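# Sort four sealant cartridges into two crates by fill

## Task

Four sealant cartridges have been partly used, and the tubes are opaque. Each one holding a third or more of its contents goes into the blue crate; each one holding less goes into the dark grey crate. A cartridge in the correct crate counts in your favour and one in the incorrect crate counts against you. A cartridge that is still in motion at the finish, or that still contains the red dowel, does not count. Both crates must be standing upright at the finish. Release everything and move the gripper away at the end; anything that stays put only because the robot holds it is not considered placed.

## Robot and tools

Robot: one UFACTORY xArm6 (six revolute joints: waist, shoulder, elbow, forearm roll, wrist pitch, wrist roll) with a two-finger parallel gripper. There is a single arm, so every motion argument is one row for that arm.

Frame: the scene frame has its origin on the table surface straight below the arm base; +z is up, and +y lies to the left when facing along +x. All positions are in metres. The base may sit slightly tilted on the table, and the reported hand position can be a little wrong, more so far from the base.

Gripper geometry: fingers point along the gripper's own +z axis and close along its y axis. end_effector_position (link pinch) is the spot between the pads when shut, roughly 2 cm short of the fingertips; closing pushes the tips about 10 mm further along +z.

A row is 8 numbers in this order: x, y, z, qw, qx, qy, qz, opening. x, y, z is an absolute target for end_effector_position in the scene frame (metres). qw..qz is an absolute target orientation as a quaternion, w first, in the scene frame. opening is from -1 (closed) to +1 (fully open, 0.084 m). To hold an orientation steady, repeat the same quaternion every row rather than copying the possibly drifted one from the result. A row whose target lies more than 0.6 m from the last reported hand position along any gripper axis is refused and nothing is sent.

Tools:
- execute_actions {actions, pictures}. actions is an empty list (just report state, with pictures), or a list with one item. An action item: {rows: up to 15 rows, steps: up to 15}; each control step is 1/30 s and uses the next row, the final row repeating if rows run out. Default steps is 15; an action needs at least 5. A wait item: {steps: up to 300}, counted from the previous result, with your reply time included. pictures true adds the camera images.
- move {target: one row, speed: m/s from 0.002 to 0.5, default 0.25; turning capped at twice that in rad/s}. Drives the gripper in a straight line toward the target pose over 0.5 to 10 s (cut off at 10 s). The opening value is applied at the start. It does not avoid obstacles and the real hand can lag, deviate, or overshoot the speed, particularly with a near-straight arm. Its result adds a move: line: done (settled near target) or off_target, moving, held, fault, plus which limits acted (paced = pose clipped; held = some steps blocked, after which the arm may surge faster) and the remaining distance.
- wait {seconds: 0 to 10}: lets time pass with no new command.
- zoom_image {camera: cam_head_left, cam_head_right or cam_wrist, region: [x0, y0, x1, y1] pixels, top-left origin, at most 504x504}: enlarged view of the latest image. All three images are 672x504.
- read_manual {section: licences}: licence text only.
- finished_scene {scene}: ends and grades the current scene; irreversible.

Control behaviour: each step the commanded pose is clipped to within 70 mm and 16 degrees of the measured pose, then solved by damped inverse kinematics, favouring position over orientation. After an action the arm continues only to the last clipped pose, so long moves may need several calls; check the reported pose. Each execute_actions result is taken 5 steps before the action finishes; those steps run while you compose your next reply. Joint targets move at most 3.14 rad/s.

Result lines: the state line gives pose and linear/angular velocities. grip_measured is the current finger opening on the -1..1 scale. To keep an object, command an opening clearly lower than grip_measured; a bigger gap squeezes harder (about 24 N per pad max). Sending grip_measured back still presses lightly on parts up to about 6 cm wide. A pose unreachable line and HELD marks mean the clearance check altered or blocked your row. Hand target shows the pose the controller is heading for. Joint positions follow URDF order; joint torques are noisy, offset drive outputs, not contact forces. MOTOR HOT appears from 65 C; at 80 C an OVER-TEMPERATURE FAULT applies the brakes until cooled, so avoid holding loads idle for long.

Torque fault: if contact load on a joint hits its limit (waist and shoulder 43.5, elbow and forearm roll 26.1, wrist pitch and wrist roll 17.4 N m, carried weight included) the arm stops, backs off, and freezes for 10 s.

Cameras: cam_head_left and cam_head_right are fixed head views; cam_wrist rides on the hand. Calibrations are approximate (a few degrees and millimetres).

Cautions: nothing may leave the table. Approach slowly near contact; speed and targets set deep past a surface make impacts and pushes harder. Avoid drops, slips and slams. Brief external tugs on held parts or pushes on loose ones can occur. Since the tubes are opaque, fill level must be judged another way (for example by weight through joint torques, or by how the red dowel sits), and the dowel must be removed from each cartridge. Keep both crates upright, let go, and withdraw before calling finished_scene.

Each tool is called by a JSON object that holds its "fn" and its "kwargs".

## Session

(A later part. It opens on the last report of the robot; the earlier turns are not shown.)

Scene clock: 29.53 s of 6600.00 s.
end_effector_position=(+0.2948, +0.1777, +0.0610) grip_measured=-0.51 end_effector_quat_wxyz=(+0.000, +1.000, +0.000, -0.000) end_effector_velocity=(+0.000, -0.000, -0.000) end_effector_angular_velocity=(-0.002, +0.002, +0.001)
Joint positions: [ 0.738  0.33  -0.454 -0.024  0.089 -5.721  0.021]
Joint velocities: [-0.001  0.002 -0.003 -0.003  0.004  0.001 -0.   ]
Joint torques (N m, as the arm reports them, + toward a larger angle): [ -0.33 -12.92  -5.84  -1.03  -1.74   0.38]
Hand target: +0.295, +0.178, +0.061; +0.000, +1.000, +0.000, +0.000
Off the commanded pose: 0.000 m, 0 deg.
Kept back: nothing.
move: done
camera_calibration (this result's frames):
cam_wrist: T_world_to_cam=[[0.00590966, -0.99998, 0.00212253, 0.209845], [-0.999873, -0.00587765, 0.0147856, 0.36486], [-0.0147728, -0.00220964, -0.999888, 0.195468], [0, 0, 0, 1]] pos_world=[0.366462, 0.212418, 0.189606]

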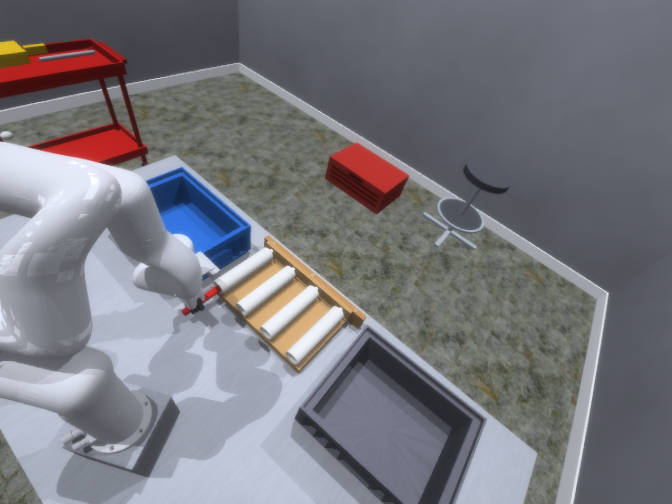

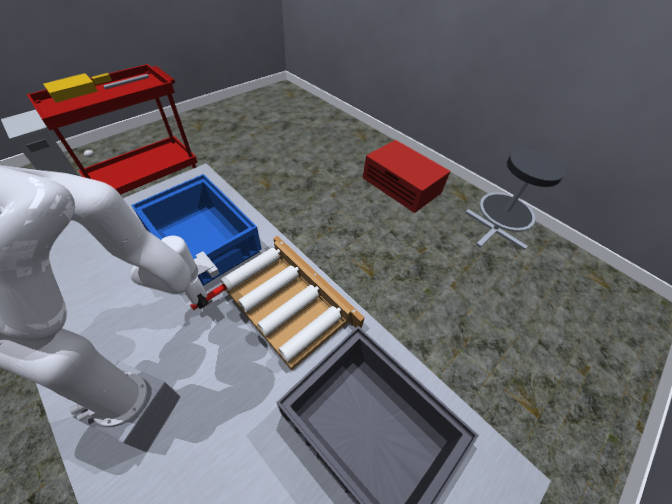

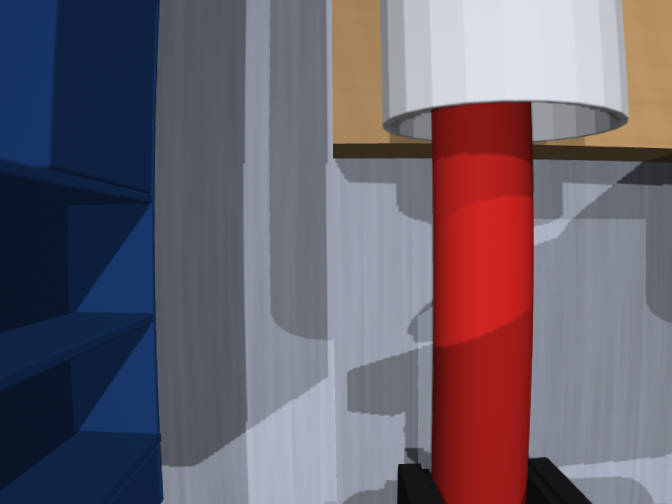

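{"fn": "move", "kwargs": {"target": [0.33, 0.174, 0.061, 0, 1, 0, 0, -0.85], "speed": 0.04}}

Scene clock: 30.93 s of 6600.00 s.
end_effector_position=(+0.3298, +0.1738, +0.0610) grip_measured=-0.51 end_effector_quat_wxyz=(+0.000, +1.000, +0.000, -0.000) end_effector_velocity=(+0.001, -0.000, -0.000) end_effector_angular_velocity=(+0.000, +0.002, +0.002)
Joint positions: [ 0.684  0.371 -0.551 -0.003  0.145 -5.796  0.021]
Joint velocities: [-0.001  0.002 -0.005  0.008  0.004 -0.01   0.   ]
Joint torques (N m, as the arm reports them, + toward a larger angle): [ -0.44 -14.8   -6.6   -1.09  -1.7    0.36]
Hand target: +0.330, +0.174, +0.061; +0.000, +1.000, -0.000, +0.000
Off the commanded pose: 0.000 m, 0 deg.
Kept back: nothing.
move: done
camera_calibration (this result's frames):
cam_wrist: T_world_to_cam=[[0.00590667, -0.99998, 0.00219138, 0.205691], [-0.999874, -0.00587379, 0.0147175, 0.399808], [-0.0147044, -0.00227804, -0.999889, 0.195965], [0, 0, 0, 1]] pos_world=[0.401424, 0.208482, 0.189608]

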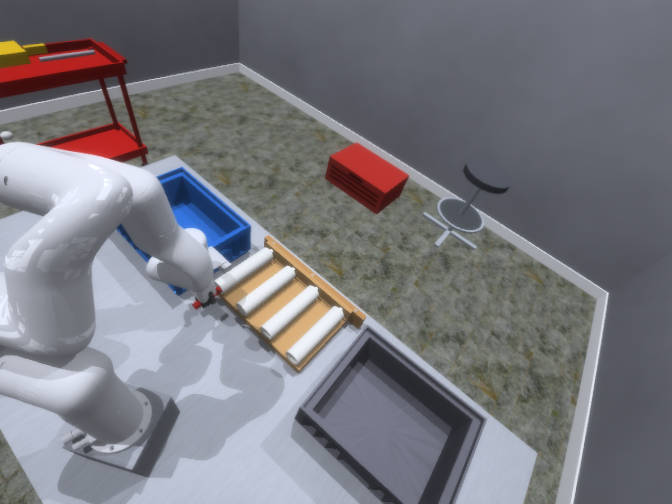

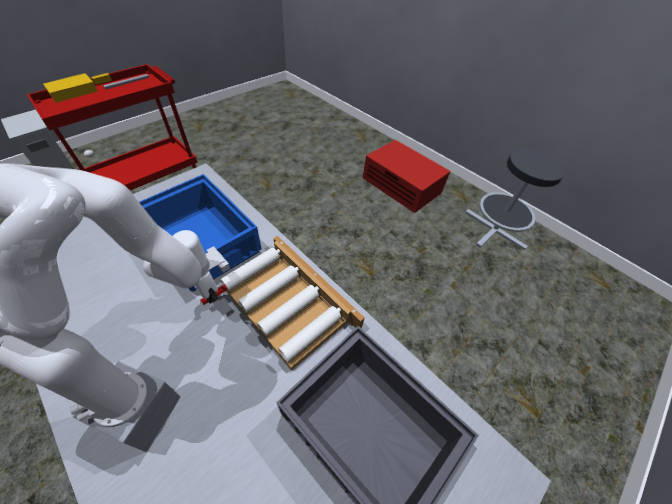

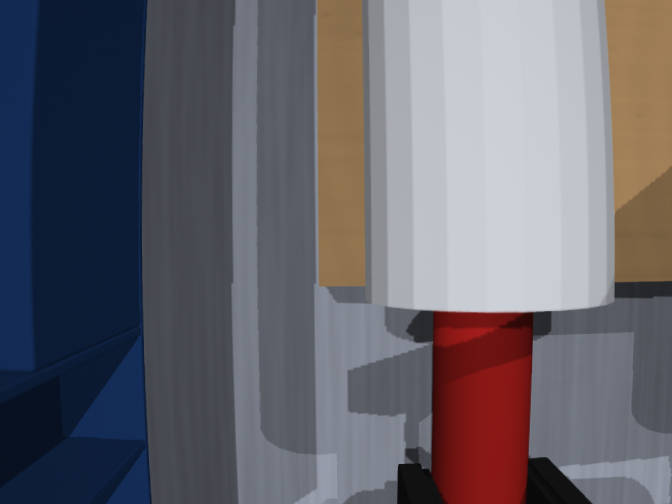

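{"fn": "move", "kwargs": {"target": [0.36, 0.174, 0.061, 0, 1, 0, 0, -0.85], "speed": 0.03}}

Scene clock: 32.47 s of 6600.00 s.
end_effector_position=(+0.3599, +0.1739, +0.0611) grip_measured=-0.51 end_effector_quat_wxyz=(+0.000, +1.000, +0.000, +0.000) end_effector_velocity=(+0.001, +0.000, -0.000) end_effector_angular_velocity=(-0.000, +0.001, +0.001)
Joint positions: [ 0.65   0.413 -0.645  0.005  0.197 -5.837  0.021]
Joint velocities: [-0.001  0.002 -0.003  0.     0.002 -0.002  0.   ]
Joint torques (N m, as the arm reports them, + toward a larger angle): [ -0.9  -15.08  -6.94  -1.21  -1.75   0.34]
Hand target: +0.360, +0.174, +0.061; +0.000, +1.000, -0.000, +0.000
Off the commanded pose: 0.000 m, 0 deg.
Kept back: nothing.
move: done
camera_calibration (this result's frames):
cam_wrist: T_world_to_cam=[[0.00591217, -0.999981, 0.00199089, 0.205587], [-0.999876, -0.00588247, 0.0146085, 0.429917], [-0.0145965, -0.00207701, -0.999891, 0.196377], [0, 0, 0, 1]] pos_world=[0.431515, 0.20852, 0.189666]

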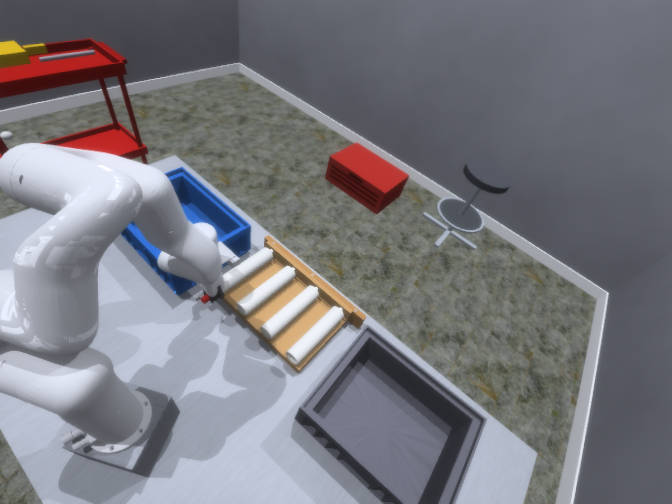

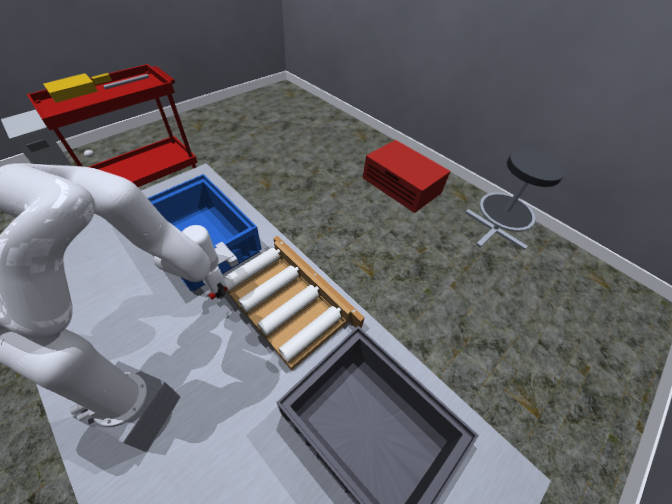

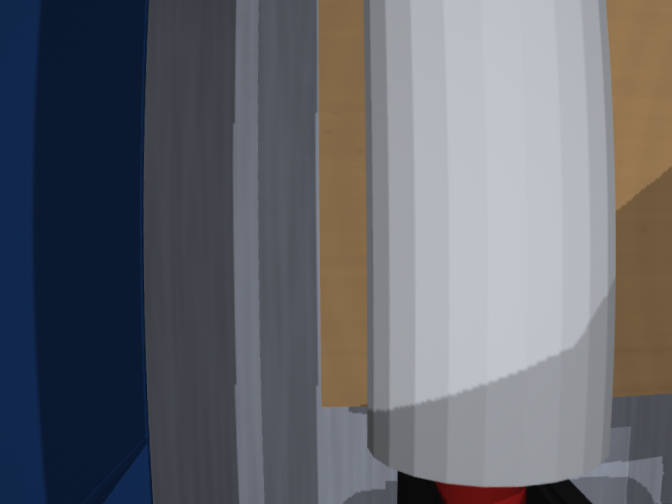

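{"fn": "zoom_image", "kwargs": {"camera": "cam_head_right", "region": [180, 240, 300, 330]}}

Region (180, 240, 300, 330) of cam_head_right's 672x504 image, scaled by 4.200, with more detail than that image has; it fills the top 378 rows of this view, and the rest is white.

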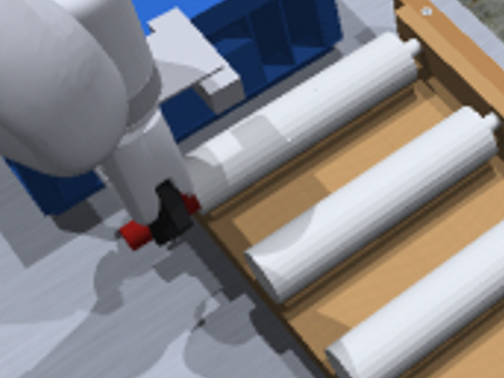

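{"fn": "move", "kwargs": {"target": [0.376, 0.174, 0.061, 0, 1, 0, 0, -0.85], "speed": 0.03}}

Scene clock: 33.90 s of 6600.00 s.
end_effector_position=(+0.3742, +0.1736, +0.0605) grip_measured=-0.51 end_effector_quat_wxyz=(+0.001, +1.000, +0.000, -0.002) end_effector_velocity=(+0.003, +0.000, +0.000) end_effector_angular_velocity=(+0.001, -0.001, -0.003)
Joint positions: [ 0.635  0.437 -0.694  0.007  0.226 -5.856  0.021]
Joint velocities: [-0.003  0.005 -0.011  0.003  0.004 -0.003  0.   ]
Joint torques (N m, as the arm reports them, + toward a larger angle): [ -2.69 -15.8   -9.75  -0.99  -3.1    0.29]
Hand target: +0.376, +0.174, +0.061; +0.000, +1.000, -0.000, +0.000
Off the commanded pose: 0.002 m, 0 deg.
Kept back: nothing.
move: done
camera_calibration (this result's frames):
cam_wrist: T_world_to_cam=[[0.00686647, -0.999971, 0.00341796, 0.204829], [-0.999817, -0.00680426, 0.0178916, 0.444166], [-0.0178679, -0.00354019, -0.999834, 0.197481], [0, 0, 0, 1]] pos_world=[0.446206, 0.208544, 0.188801]

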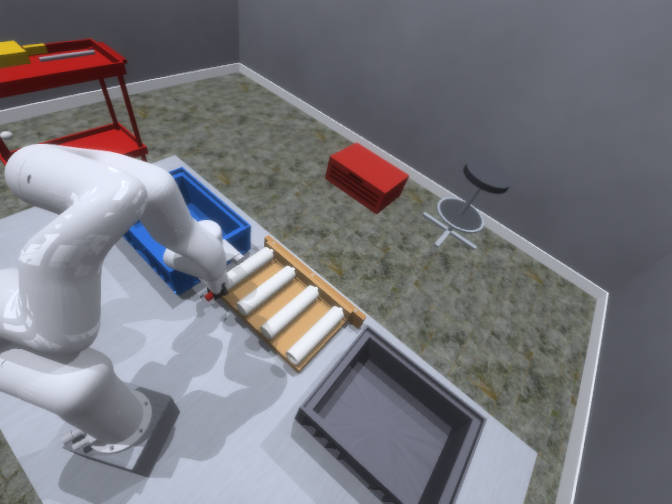

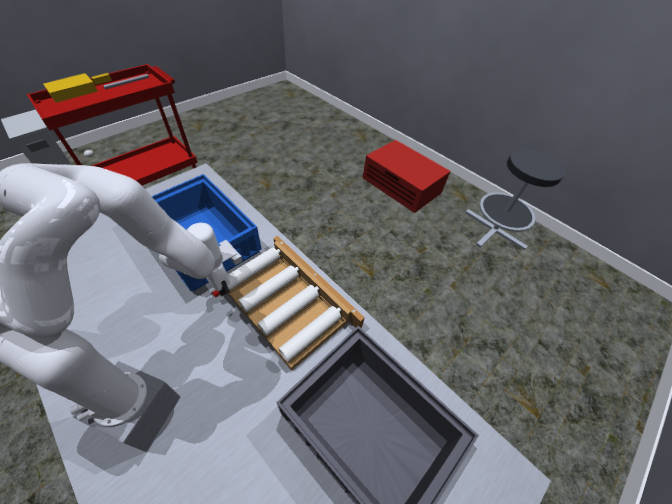

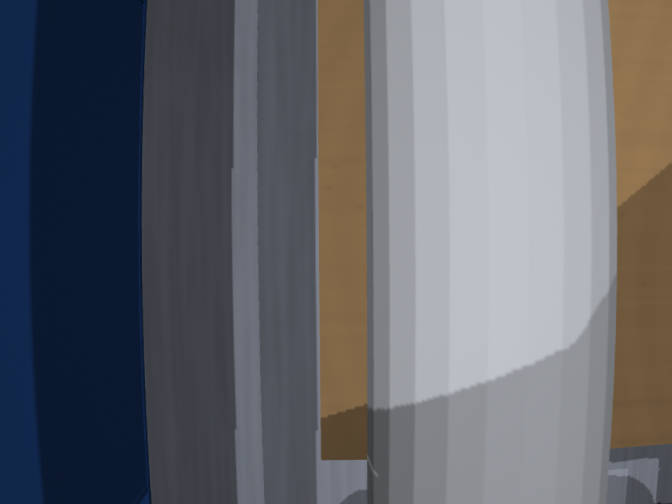

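{"fn": "move", "kwargs": {"target": [0.195, 0.174, 0.061, 0, 1, 0, 0, -0.85], "speed": 0.15}}

{"fn": "zoom_image", "kwargs": {"camera": "cam_head_left", "region": [140, 260, 240, 345]}}

{"fn": "zoom_image", "kwargs": {"camera": "cam_head_right", "region": [150, 255, 250, 340]}}

Scene clock: 37.17 s of 6600.00 s.
end_effector_position=(+0.1952, +0.1752, +0.0608) grip_measured=-0.51 end_effector_quat_wxyz=(-0.001, +1.000, -0.000, -0.000) end_effector_velocity=(-0.003, -0.001, -0.000) end_effector_angular_velocity=(-0.007, -0.002, -0.004)
Joint positions: [ 0.962  0.237 -0.19   0.091 -0.082 -5.611  0.021]
Joint velocities: [ 0.038 -0.001  0.005  0.09  -0.002 -0.048 -0.   ]
Joint torques (N m, as the arm reports them, + toward a larger angle): [-0.83 -9.98 -3.71 -0.88 -1.7   0.34]
Hand target: +0.195, +0.175, +0.061; -0.001, +1.000, -0.000, -0.000
Off the commanded pose: 0.001 m, 0 deg.
Kept back: nothing.
move: done
camera_calibration (this result's frames):
cam_wrist: T_world_to_cam=[[0.00552973, -0.999985, -0.000293586, 0.208088], [-0.999862, -0.00553365, 0.0156408, 0.265102], [-0.0156422, 0.000207056, -0.999878, 0.193476], [0, 0, 0, 1]] pos_world=[0.266941, 0.209512, 0.189367]

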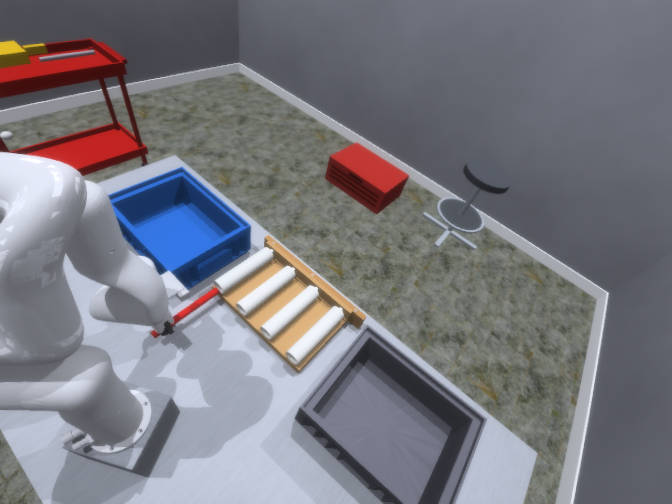

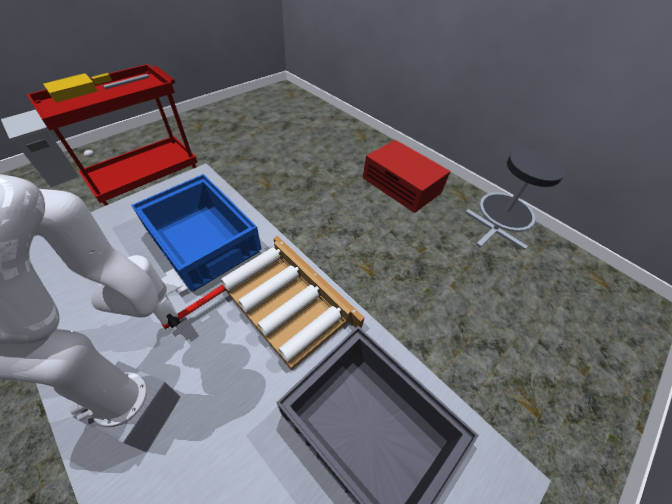

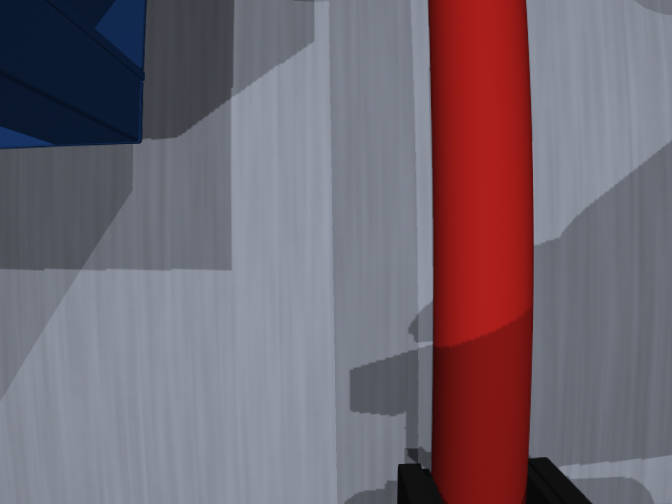

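Region (140, 260, 240, 345) of cam_head_left's 672x504 image, scaled by 5.040, with more detail than that image has; it fills the top 428 rows of this view, and the rest is white.

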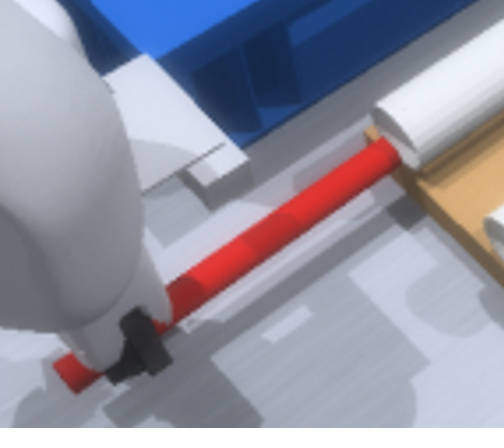

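Region (150, 255, 250, 340) of cam_head_right's 672x504 image, scaled by 5.040, with more detail than that image has; it fills the top 428 rows of this view, and the rest is white.

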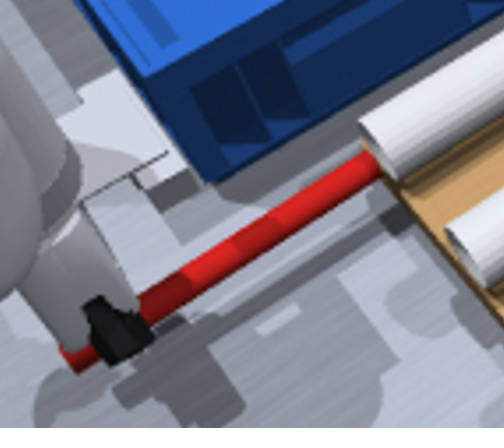

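{"fn": "move", "kwargs": {"target": [0.195, 0.063, 0.083, 0, 1, 0, 0, -0.85], "speed": 0.12}}

Scene clock: 41.43 s of 6600.00 s.
end_effector_position=(+0.1950, +0.0626, +0.0830) grip_measured=-0.51 end_effector_quat_wxyz=(+0.002, +1.000, +0.000, +0.001) end_effector_velocity=(-0.000, -0.002, +0.000) end_effector_angular_velocity=(+0.009, +0.005, -0.000)
Joint positions: [ 0.5    0.013  0.024 -0.025 -0.072 -5.958  0.021]
Joint velocities: [-0.09  -0.004  0.001 -0.183  0.005  0.093 -0.   ]
Joint torques (N m, as the arm reports them, + toward a larger angle): [-0.25 -7.08 -4.1  -0.67 -1.78  0.22]
Hand target: +0.195, +0.062, +0.083; +0.002, +1.000, +0.000, +0.001
Off the commanded pose: 0.000 m, 0 deg.
Kept back: nothing.
move: done
camera_calibration (this result's frames):
cam_wrist: T_world_to_cam=[[0.00628749, -0.999962, 0.00600858, 0.0948277], [-0.999896, -0.00620866, 0.0130484, 0.264265], [-0.0130106, -0.00608999, -0.999897, 0.215592], [0, 0, 0, 1]] pos_world=[0.266446, 0.0977778, 0.211552]

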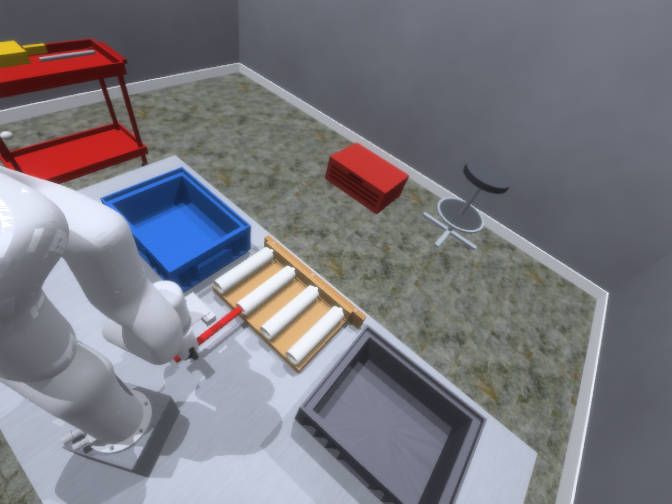

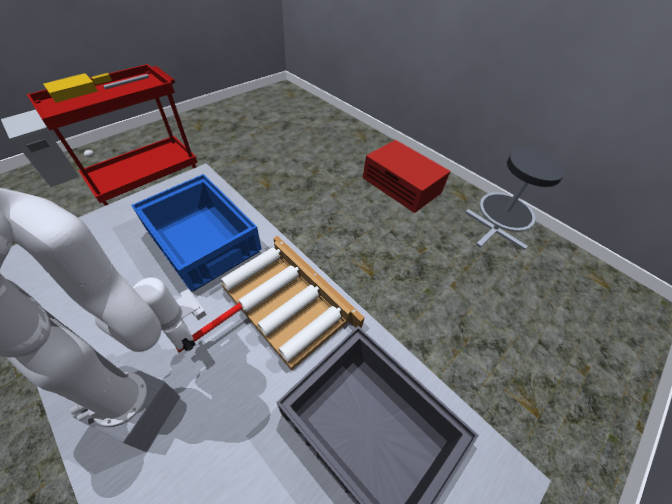

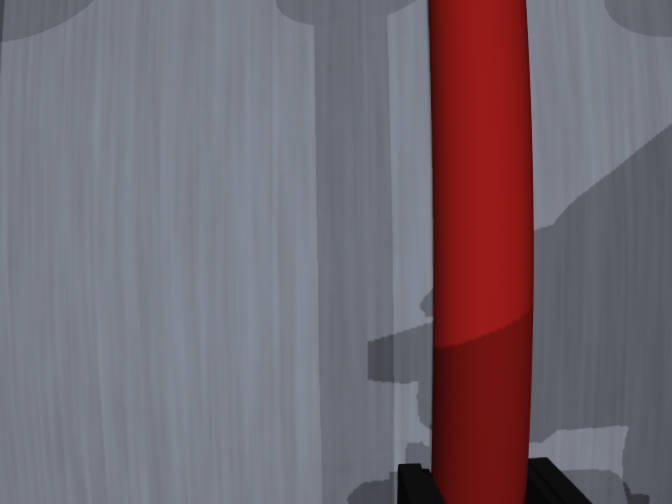

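{"fn": "execute_actions", "kwargs": {"actions": [{"rows": [[0.196,0.063,0.083,0,1,0,0,-0.85],[0.197,0.063,0.083,0,1,0,0,-0.85],[0.198,0.063,0.083,0,1,0,0,-0.85],[0.199,0.063,0.083,0,1,0,0,-0.85],[0.200,0.063,0.083,0,1,0,0,-0.85],[0.201,0.063,0.083,0,1,0,0,-0.85],[0.202,0.063,0.083,0,1,0,0,-0.85],[0.203,0.063,0.083,0,1,0,0,-0.85],[0.204,0.063,0.083,0,1,0,0,-0.85],[0.205,0.063,0.083,0,1,0,0,-0.85],[0.206,0.063,0.083,0,1,0,0,-0.85],[0.207,0.063,0.083,0,1,0,0,-0.85],[0.208,0.063,0.083,0,1,0,0,-0.85],[0.209,0.063,0.083,0,1,0,0,-0.85],[0.210,0.063,0.083,0,1,0,0,-0.85]], "steps": 15}]}}

{"fn": "wait", "kwargs": {"seconds": 0.3}}

{"fn": "zoom_image", "kwargs": {"camera": "cam_head_left", "region": [190, 270, 290, 355]}}

Scene clock: 42.07 s of 6600.00 s.
end_effector_position=(+0.2018, +0.0628, +0.0830) grip_measured=-0.51 end_effector_quat_wxyz=(+0.001, +1.000, +0.000, +0.000) end_effector_velocity=(+0.029, -0.000, +0.000) end_effector_angular_velocity=(-0.000, -0.001, -0.002)
Joint positions: [ 0.468  0.023  0.003 -0.081 -0.06  -5.933  0.021]
Joint velocities: [-0.076  0.041 -0.089 -0.103  0.048  0.029  0.   ]
Joint torques (N m, as the arm reports them, + toward a larger angle): [-0.66 -7.91 -4.72 -1.14 -1.72  0.18]
Steps of this call (steps 1 to 9: nothing new was sent; steps 10 to 19: the first 10 steps of this action). Readings (end_effector_position):
10: (+0.1950, +0.0624, +0.0830)
11: (+0.1951, +0.0625, +0.0830)
13: (+0.1963, +0.0627, +0.0830)
17: (+0.2001, +0.0629, +0.0831)
19: the state above

Scene clock: 42.53 s of 6600.00 s.
end_effector_position=(+0.2098, +0.0628, +0.0831) grip_measured=-0.51 end_effector_quat_wxyz=(+0.001, +1.000, +0.000, +0.001) end_effector_velocity=(+0.001, -0.000, -0.000) end_effector_angular_velocity=(-0.001, +0.001, +0.001)
Joint positions: [ 0.449  0.034 -0.021 -0.108 -0.047 -5.926  0.021]
Joint velocities: [-0.002  0.001 -0.003 -0.003  0.003 -0.     0.   ]
Joint torques (N m, as the arm reports them, + toward a larger angle): [-0.8  -7.62 -4.41 -1.15 -1.86  0.3 ]
Hand target: +0.210, +0.063, +0.083; +0.001, +1.000, +0.000, +0.001
Off the commanded pose: 0.000 m, 0 deg.
Kept back: nothing.
Steps of this call (steps 1 to 5: the last 5 steps of your previous action; steps 6 to 14: nothing new was sent). Readings (end_effector_position):
1: (+0.2029, +0.0628, +0.0830)
2: (+0.2040, +0.0629, +0.0831)
4: (+0.2061, +0.0629, +0.0831)
8: (+0.2094, +0.0629, +0.0831)
14: the state above
camera_calibration (this result's frames):
cam_wrist: T_world_to_cam=[[0.00590818, -0.999972, 0.00460354, 0.0951594], [-0.999891, -0.00584541, 0.0135314, 0.278987], [-0.0135041, -0.00468299, -0.999898, 0.215883], [0, 0, 0, 1]] pos_world=[0.28131, 0.0977985, 0.211648]

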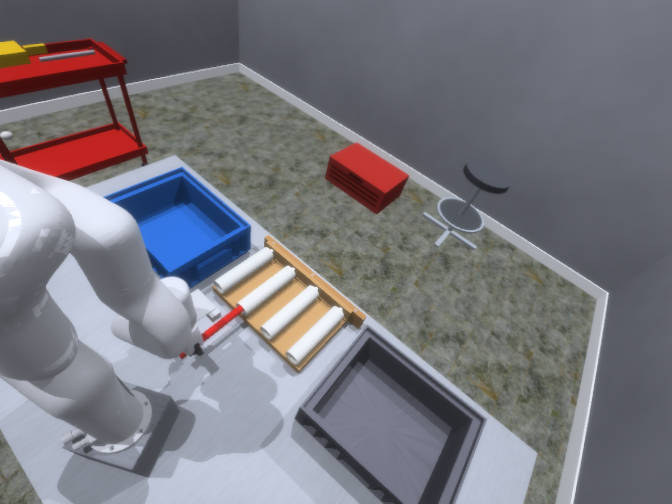

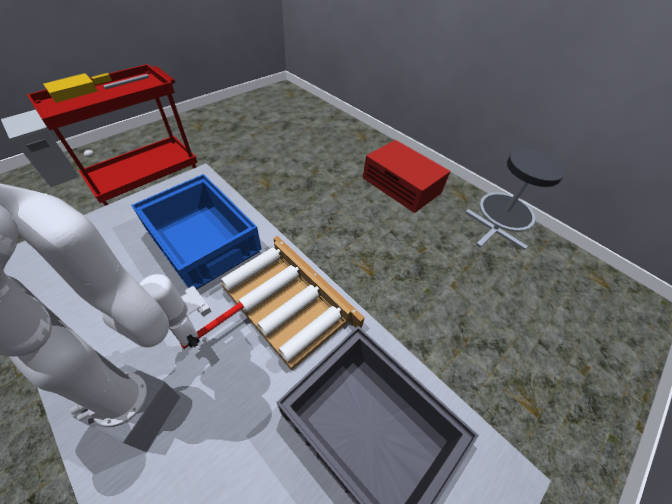

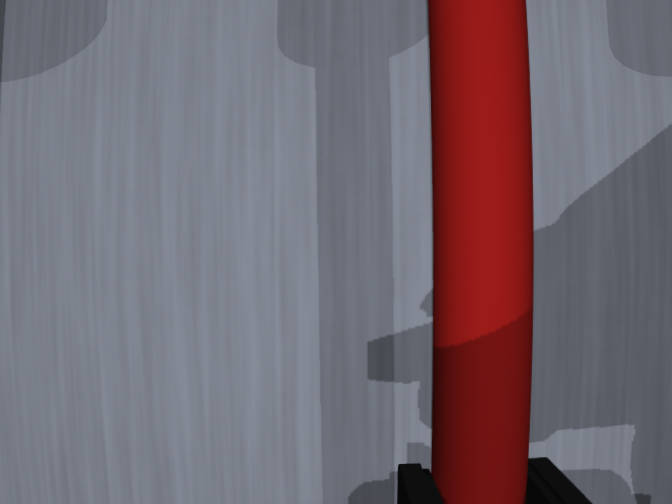

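Region (190, 270, 290, 355) of cam_head_left's 672x504 image, scaled by 5.040, with more detail than that image has; it fills the top 428 rows of this view, and the rest is white.

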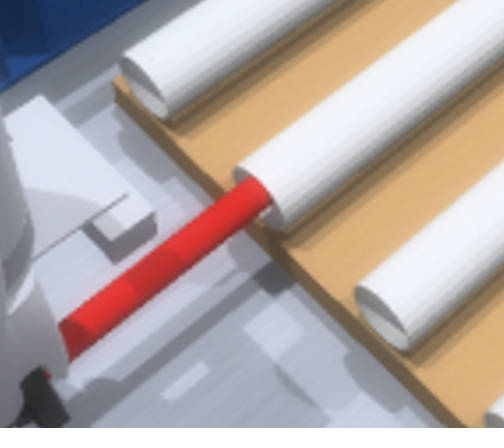

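{"fn": "execute_actions", "kwargs": {"actions": [{"rows": [[0.211,0.063,0.083,0,1,0,0,-0.85],[0.212,0.063,0.083,0,1,0,0,-0.85],[0.213,0.063,0.083,0,1,0,0,-0.85],[0.214,0.063,0.083,0,1,0,0,-0.85],[0.215,0.063,0.083,0,1,0,0,-0.85],[0.216,0.063,0.083,0,1,0,0,-0.85],[0.217,0.063,0.083,0,1,0,0,-0.85],[0.218,0.063,0.083,0,1,0,0,-0.85],[0.219,0.063,0.083,0,1,0,0,-0.85],[0.220,0.063,0.083,0,1,0,0,-0.85]], "steps": 15}], "pictures": true}}

{"fn": "zoom_image", "kwargs": {"camera": "cam_head_right", "region": [200, 270, 290, 345]}}

Scene clock: 43.07 s of 6600.00 s.
end_effector_position=(+0.2171, +0.0629, +0.0830) grip_measured=-0.51 end_effector_quat_wxyz=(+0.002, +1.000, +0.000, +0.001) end_effector_velocity=(+0.029, -0.000, -0.000) end_effector_angular_velocity=(-0.005, -0.002, -0.002)
Joint positions: [ 0.432  0.044 -0.044 -0.139 -0.036 -5.913  0.021]
Joint velocities: [-0.058  0.043 -0.091 -0.09   0.047  0.034  0.   ]
Joint torques (N m, as the arm reports them, + toward a larger angle): [-1.17 -7.81 -4.17 -1.27 -1.78  0.25]
Steps of this call (steps 1 to 6: nothing new was sent; steps 7 to 16: the first 10 steps of this action). Readings (end_effector_position):
7: (+0.2100, +0.0628, +0.0831)
8: (+0.2101, +0.0628, +0.0830)
10: (+0.2113, +0.0629, +0.0830)
14: (+0.2151, +0.0629, +0.0830)
16: the state above
camera_calibration (this result's frames):
cam_wrist: T_world_to_cam=[[0.00586254, -0.99997, 0.00515062, 0.0952087], [-0.999901, -0.00579604, 0.0128337, 0.286278], [-0.0128035, -0.00522535, -0.999904, 0.215853], [0, 0, 0, 1]] pos_world=[0.288455, 0.097993, 0.211668]

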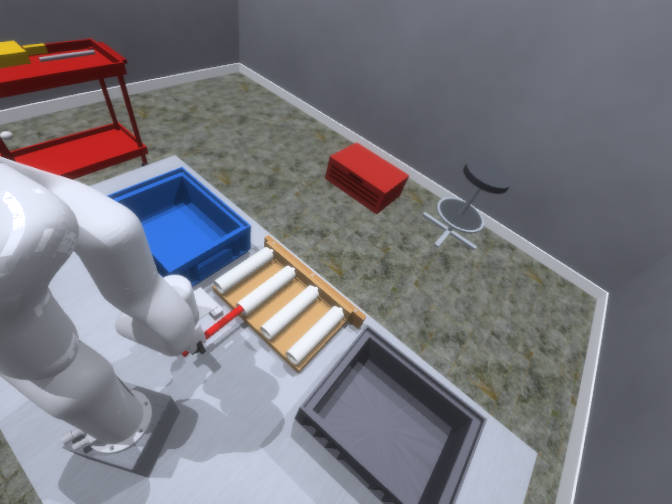

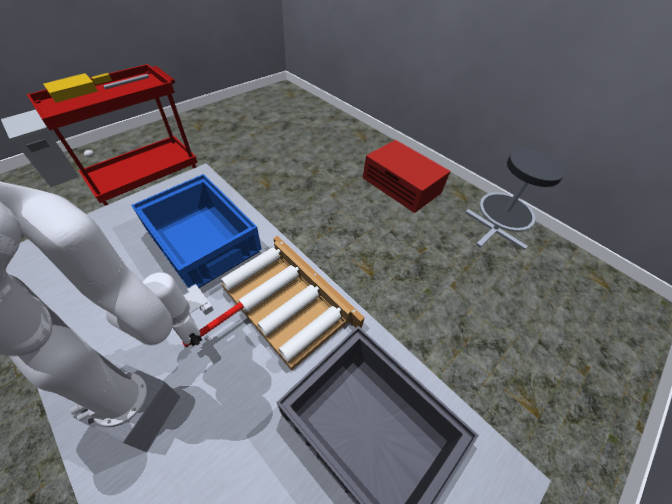

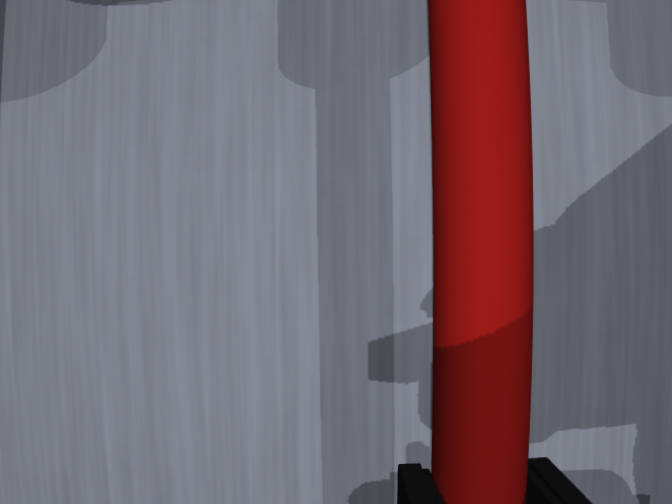

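Region (200, 270, 290, 345) of cam_head_right's 672x504 image, scaled by 5.600, with more detail than that image has.

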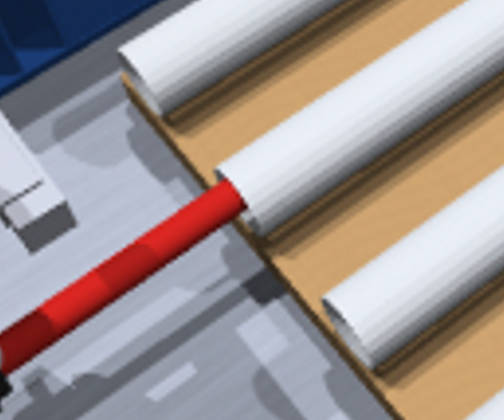

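{"fn": "move", "kwargs": {"target": [0.27, 0.063, 0.071, 0, 1, 0, 0, -0.85], "speed": 0.04}}

Scene clock: 45.03 s of 6600.00 s.
end_effector_position=(+0.2697, +0.0627, +0.0709) grip_measured=-0.51 end_effector_quat_wxyz=(+0.004, +1.000, -0.000, +0.002) end_effector_velocity=(+0.000, -0.000, -0.001) end_effector_angular_velocity=(-0.001, +0.002, -0.001)
Joint positions: [ 0.378  0.194 -0.223 -0.188 -0.007 -5.917  0.021]
Joint velocities: [ 0.009  0.004 -0.003  0.038  0.001 -0.027  0.   ]
Joint torques (N m, as the arm reports them, + toward a larger angle): [ -0.77 -10.62  -4.7   -1.07  -1.73   0.28]
Hand target: +0.270, +0.063, +0.071; +0.004, +1.000, -0.000, +0.002
Off your previous action's commanded pose: 0.000 m, 0 deg at its last step (step 5 of this call).
Off the commanded pose: 0.000 m, 1 deg.
Kept back: nothing.
move: done
camera_calibration (this result's frames):
cam_wrist: T_world_to_cam=[[0.00582603, -0.99993, 0.0102724, 0.0944072], [-0.999931, -0.00572061, 0.0102618, 0.339284], [-0.0102023, -0.0103315, -0.999895, 0.204029], [0, 0, 0, 1]] pos_world=[0.340792, 0.0984494, 0.199556]

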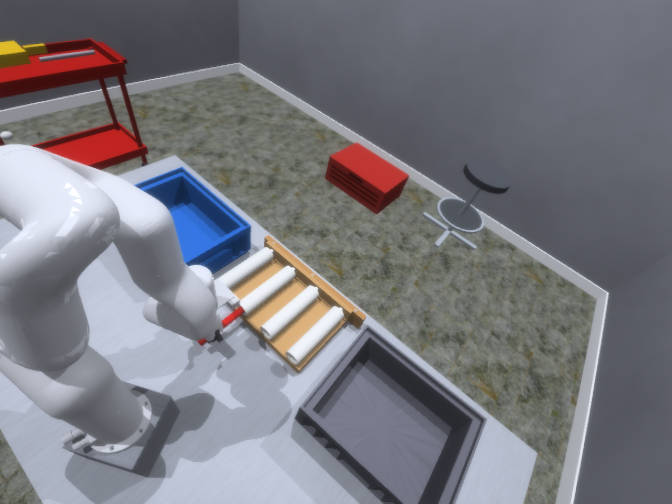

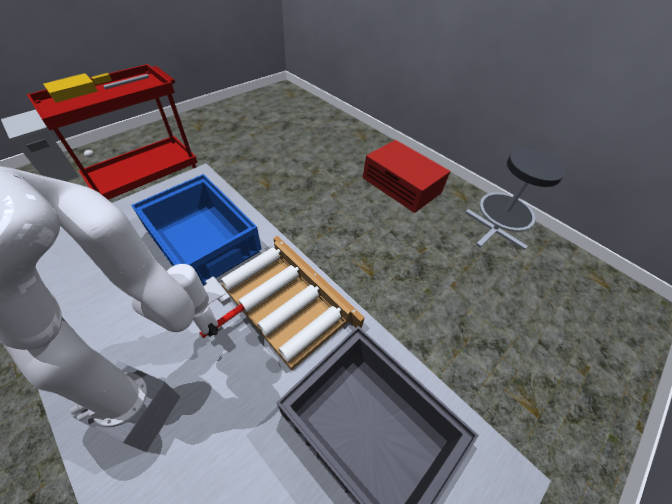

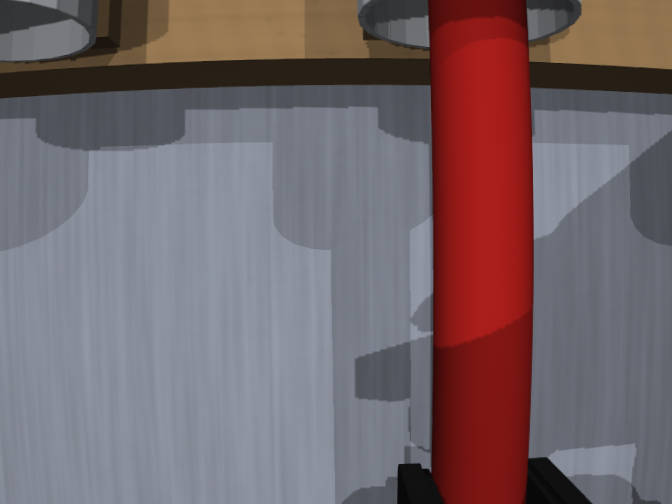

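{"fn": "move", "kwargs": {"target": [0.305, 0.063, 0.069, 0, 1, 0, 0, -0.85], "speed": 0.04}}

Scene clock: 46.43 s of 6600.00 s.
end_effector_position=(+0.3047, +0.0630, +0.0690) grip_measured=-0.51 end_effector_quat_wxyz=(+0.004, +1.000, -0.000, +0.001) end_effector_velocity=(+0.000, -0.000, -0.000) end_effector_angular_velocity=(+0.016, +0.012, +0.000)
Joint positions: [ 0.408  0.249 -0.335  0.014  0.053 -6.088  0.021]
Joint velocities: [ 0.059  0.003 -0.009  0.303  0.014 -0.243 -0.   ]
Joint torques (N m, as the arm reports them, + toward a larger angle): [ -0.53 -11.96  -5.47  -1.06  -1.83   0.29]
Hand target: +0.305, +0.063, +0.069; +0.003, +1.000, -0.000, +0.001
Off the commanded pose: 0.000 m, 0 deg.
Kept back: nothing.
move: done
camera_calibration (this result's frames):
cam_wrist: T_world_to_cam=[[0.00558345, -0.999932, 0.0102603, 0.094547], [-0.999905, -0.00545347, 0.0126524, 0.374059], [-0.0125956, -0.0103299, -0.999867, 0.203206], [0, 0, 0, 1]] pos_world=[0.376055, 0.0986796, 0.197477]

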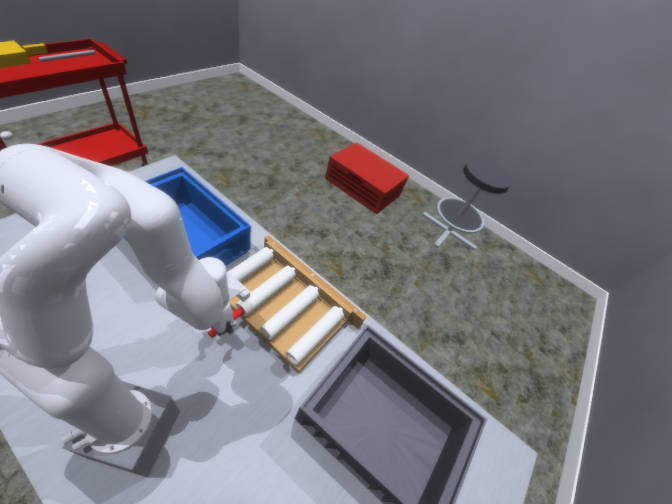

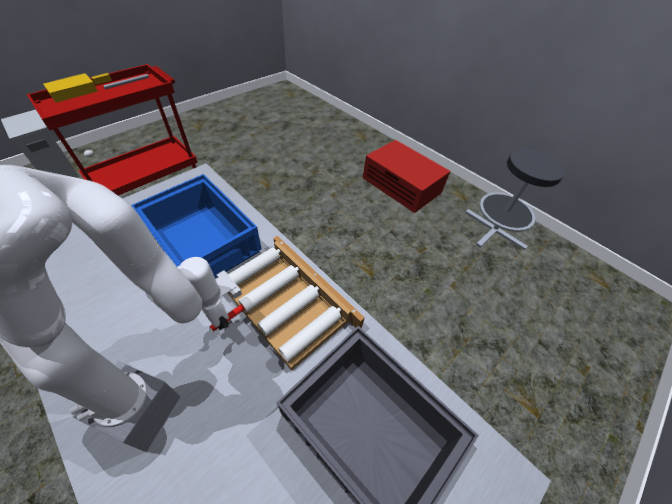

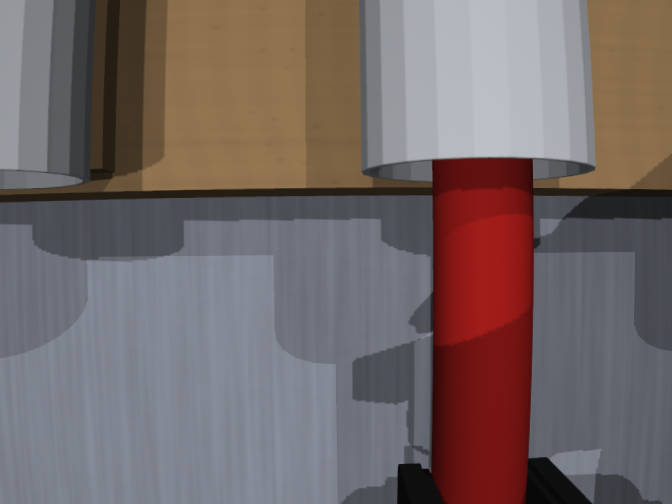

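{"fn": "move", "kwargs": {"target": [0.335, 0.063, 0.069, 0, 1, 0, 0, -0.85], "speed": 0.04}}

Scene clock: 47.73 s of 6600.00 s.
end_effector_position=(+0.3347, +0.0629, +0.0690) grip_measured=-0.51 end_effector_quat_wxyz=(+0.000, +1.000, +0.000, -0.000) end_effector_velocity=(-0.000, -0.000, -0.001) end_effector_angular_velocity=(+0.001, +0.004, -0.001)
Joint positions: [ 0.399  0.292 -0.434  0.086  0.11  -6.169  0.021]
Joint velocities: [ 0.001  0.003 -0.004  0.014  0.005 -0.012 -0.   ]
Joint torques (N m, as the arm reports them, + toward a larger angle): [ -0.92 -12.86  -6.18  -1.28  -1.78   0.4 ]
Hand target: +0.335, +0.063, +0.069; +0.000, +1.000, -0.000, +0.000
Off the commanded pose: 0.000 m, 0 deg.
Kept back: nothing.
move: done
camera_calibration (this result's frames):
cam_wrist: T_world_to_cam=[[0.00586369, -0.99998, 0.00217093, 0.094744], [-0.999873, -0.0058308, 0.0148589, 0.403979], [-0.0148459, -0.00225778, -0.999887, 0.203825], [0, 0, 0, 1]] pos_world=[0.406398, 0.0975579, 0.197594]

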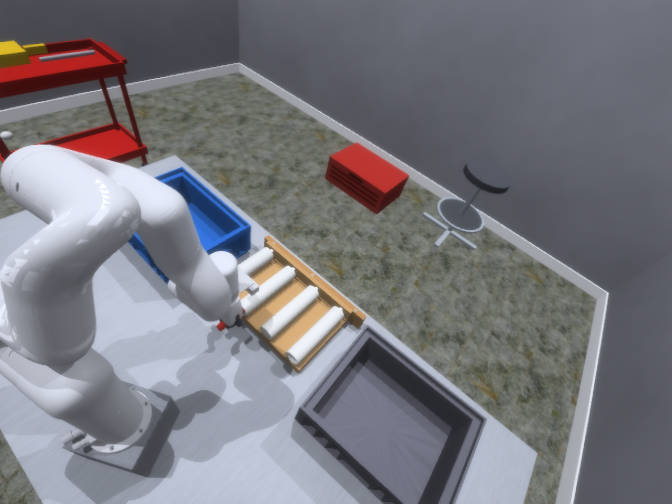

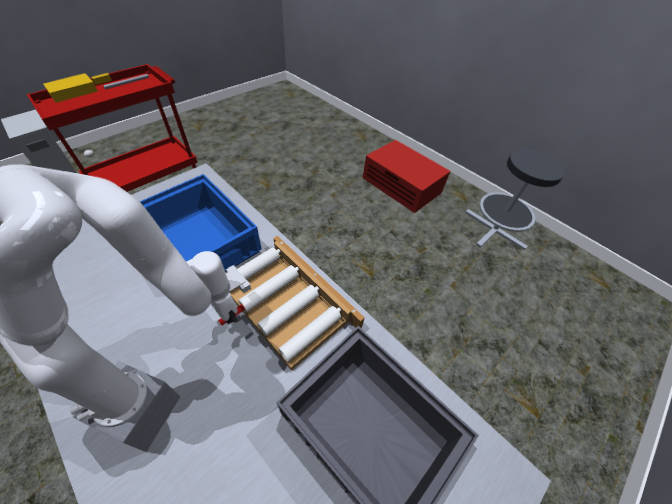

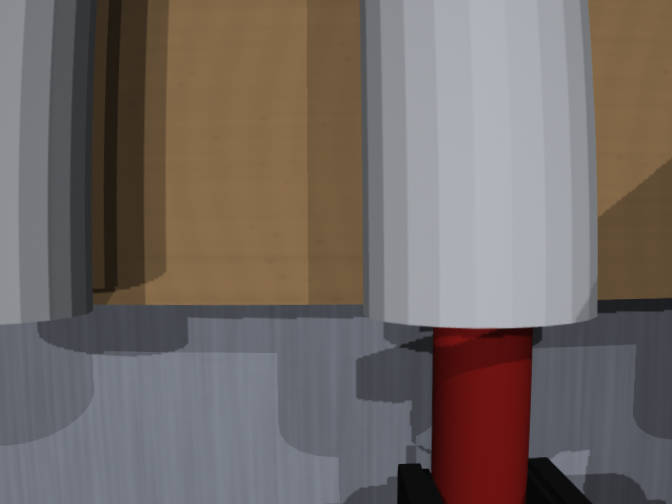

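{"fn": "move", "kwargs": {"target": [0.362, 0.063, 0.069, 0, 1, 0, 0, -0.85], "speed": 0.03}}

Scene clock: 49.17 s of 6600.00 s.
end_effector_position=(+0.3618, +0.0629, +0.0690) grip_measured=-0.51 end_effector_quat_wxyz=(+0.000, +1.000, +0.000, -0.000) end_effector_velocity=(+0.000, -0.000, -0.000) end_effector_angular_velocity=(-0.001, +0.002, +0.000)
Joint positions: [ 0.38   0.333 -0.525  0.065  0.159 -6.167  0.021]
Joint velocities: [-0.001  0.002 -0.003 -0.003  0.003  0.001  0.   ]
Joint torques (N m, as the arm reports them, + toward a larger angle): [ -0.9  -13.96  -6.67  -0.95  -1.78   0.34]
Hand target: +0.362, +0.063, +0.069; +0.000, +1.000, -0.000, +0.000
Off the commanded pose: 0.000 m, 0 deg.
Kept back: nothing.
move: done
camera_calibration (this result's frames):
cam_wrist: T_world_to_cam=[[0.00587011, -0.999981, 0.00198637, 0.0945786], [-0.999873, -0.00584001, 0.0148349, 0.431038], [-0.014823, -0.0020732, -0.999888, 0.204205], [0, 0, 0, 1]] pos_world=[0.433455, 0.0975174, 0.1976]

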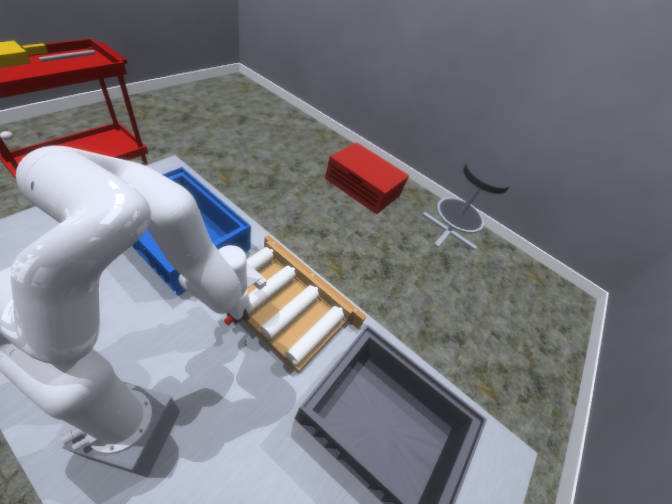

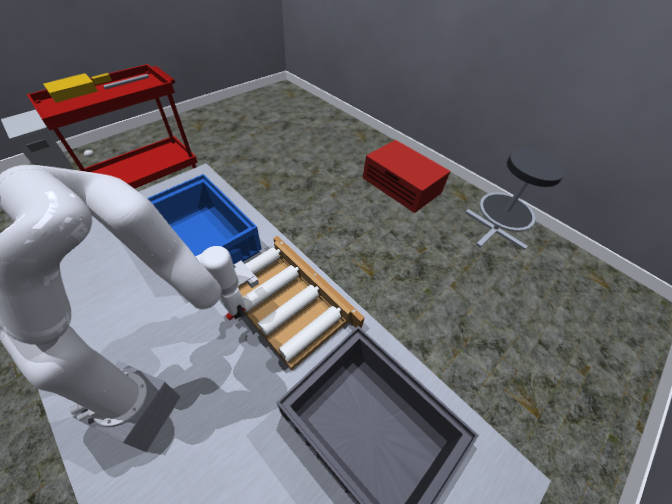

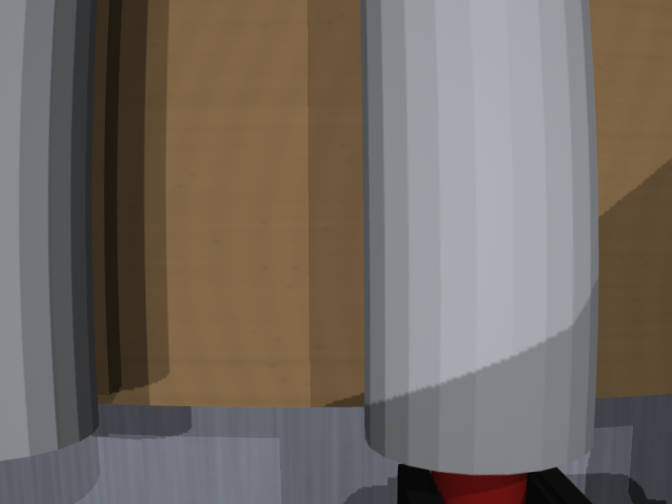

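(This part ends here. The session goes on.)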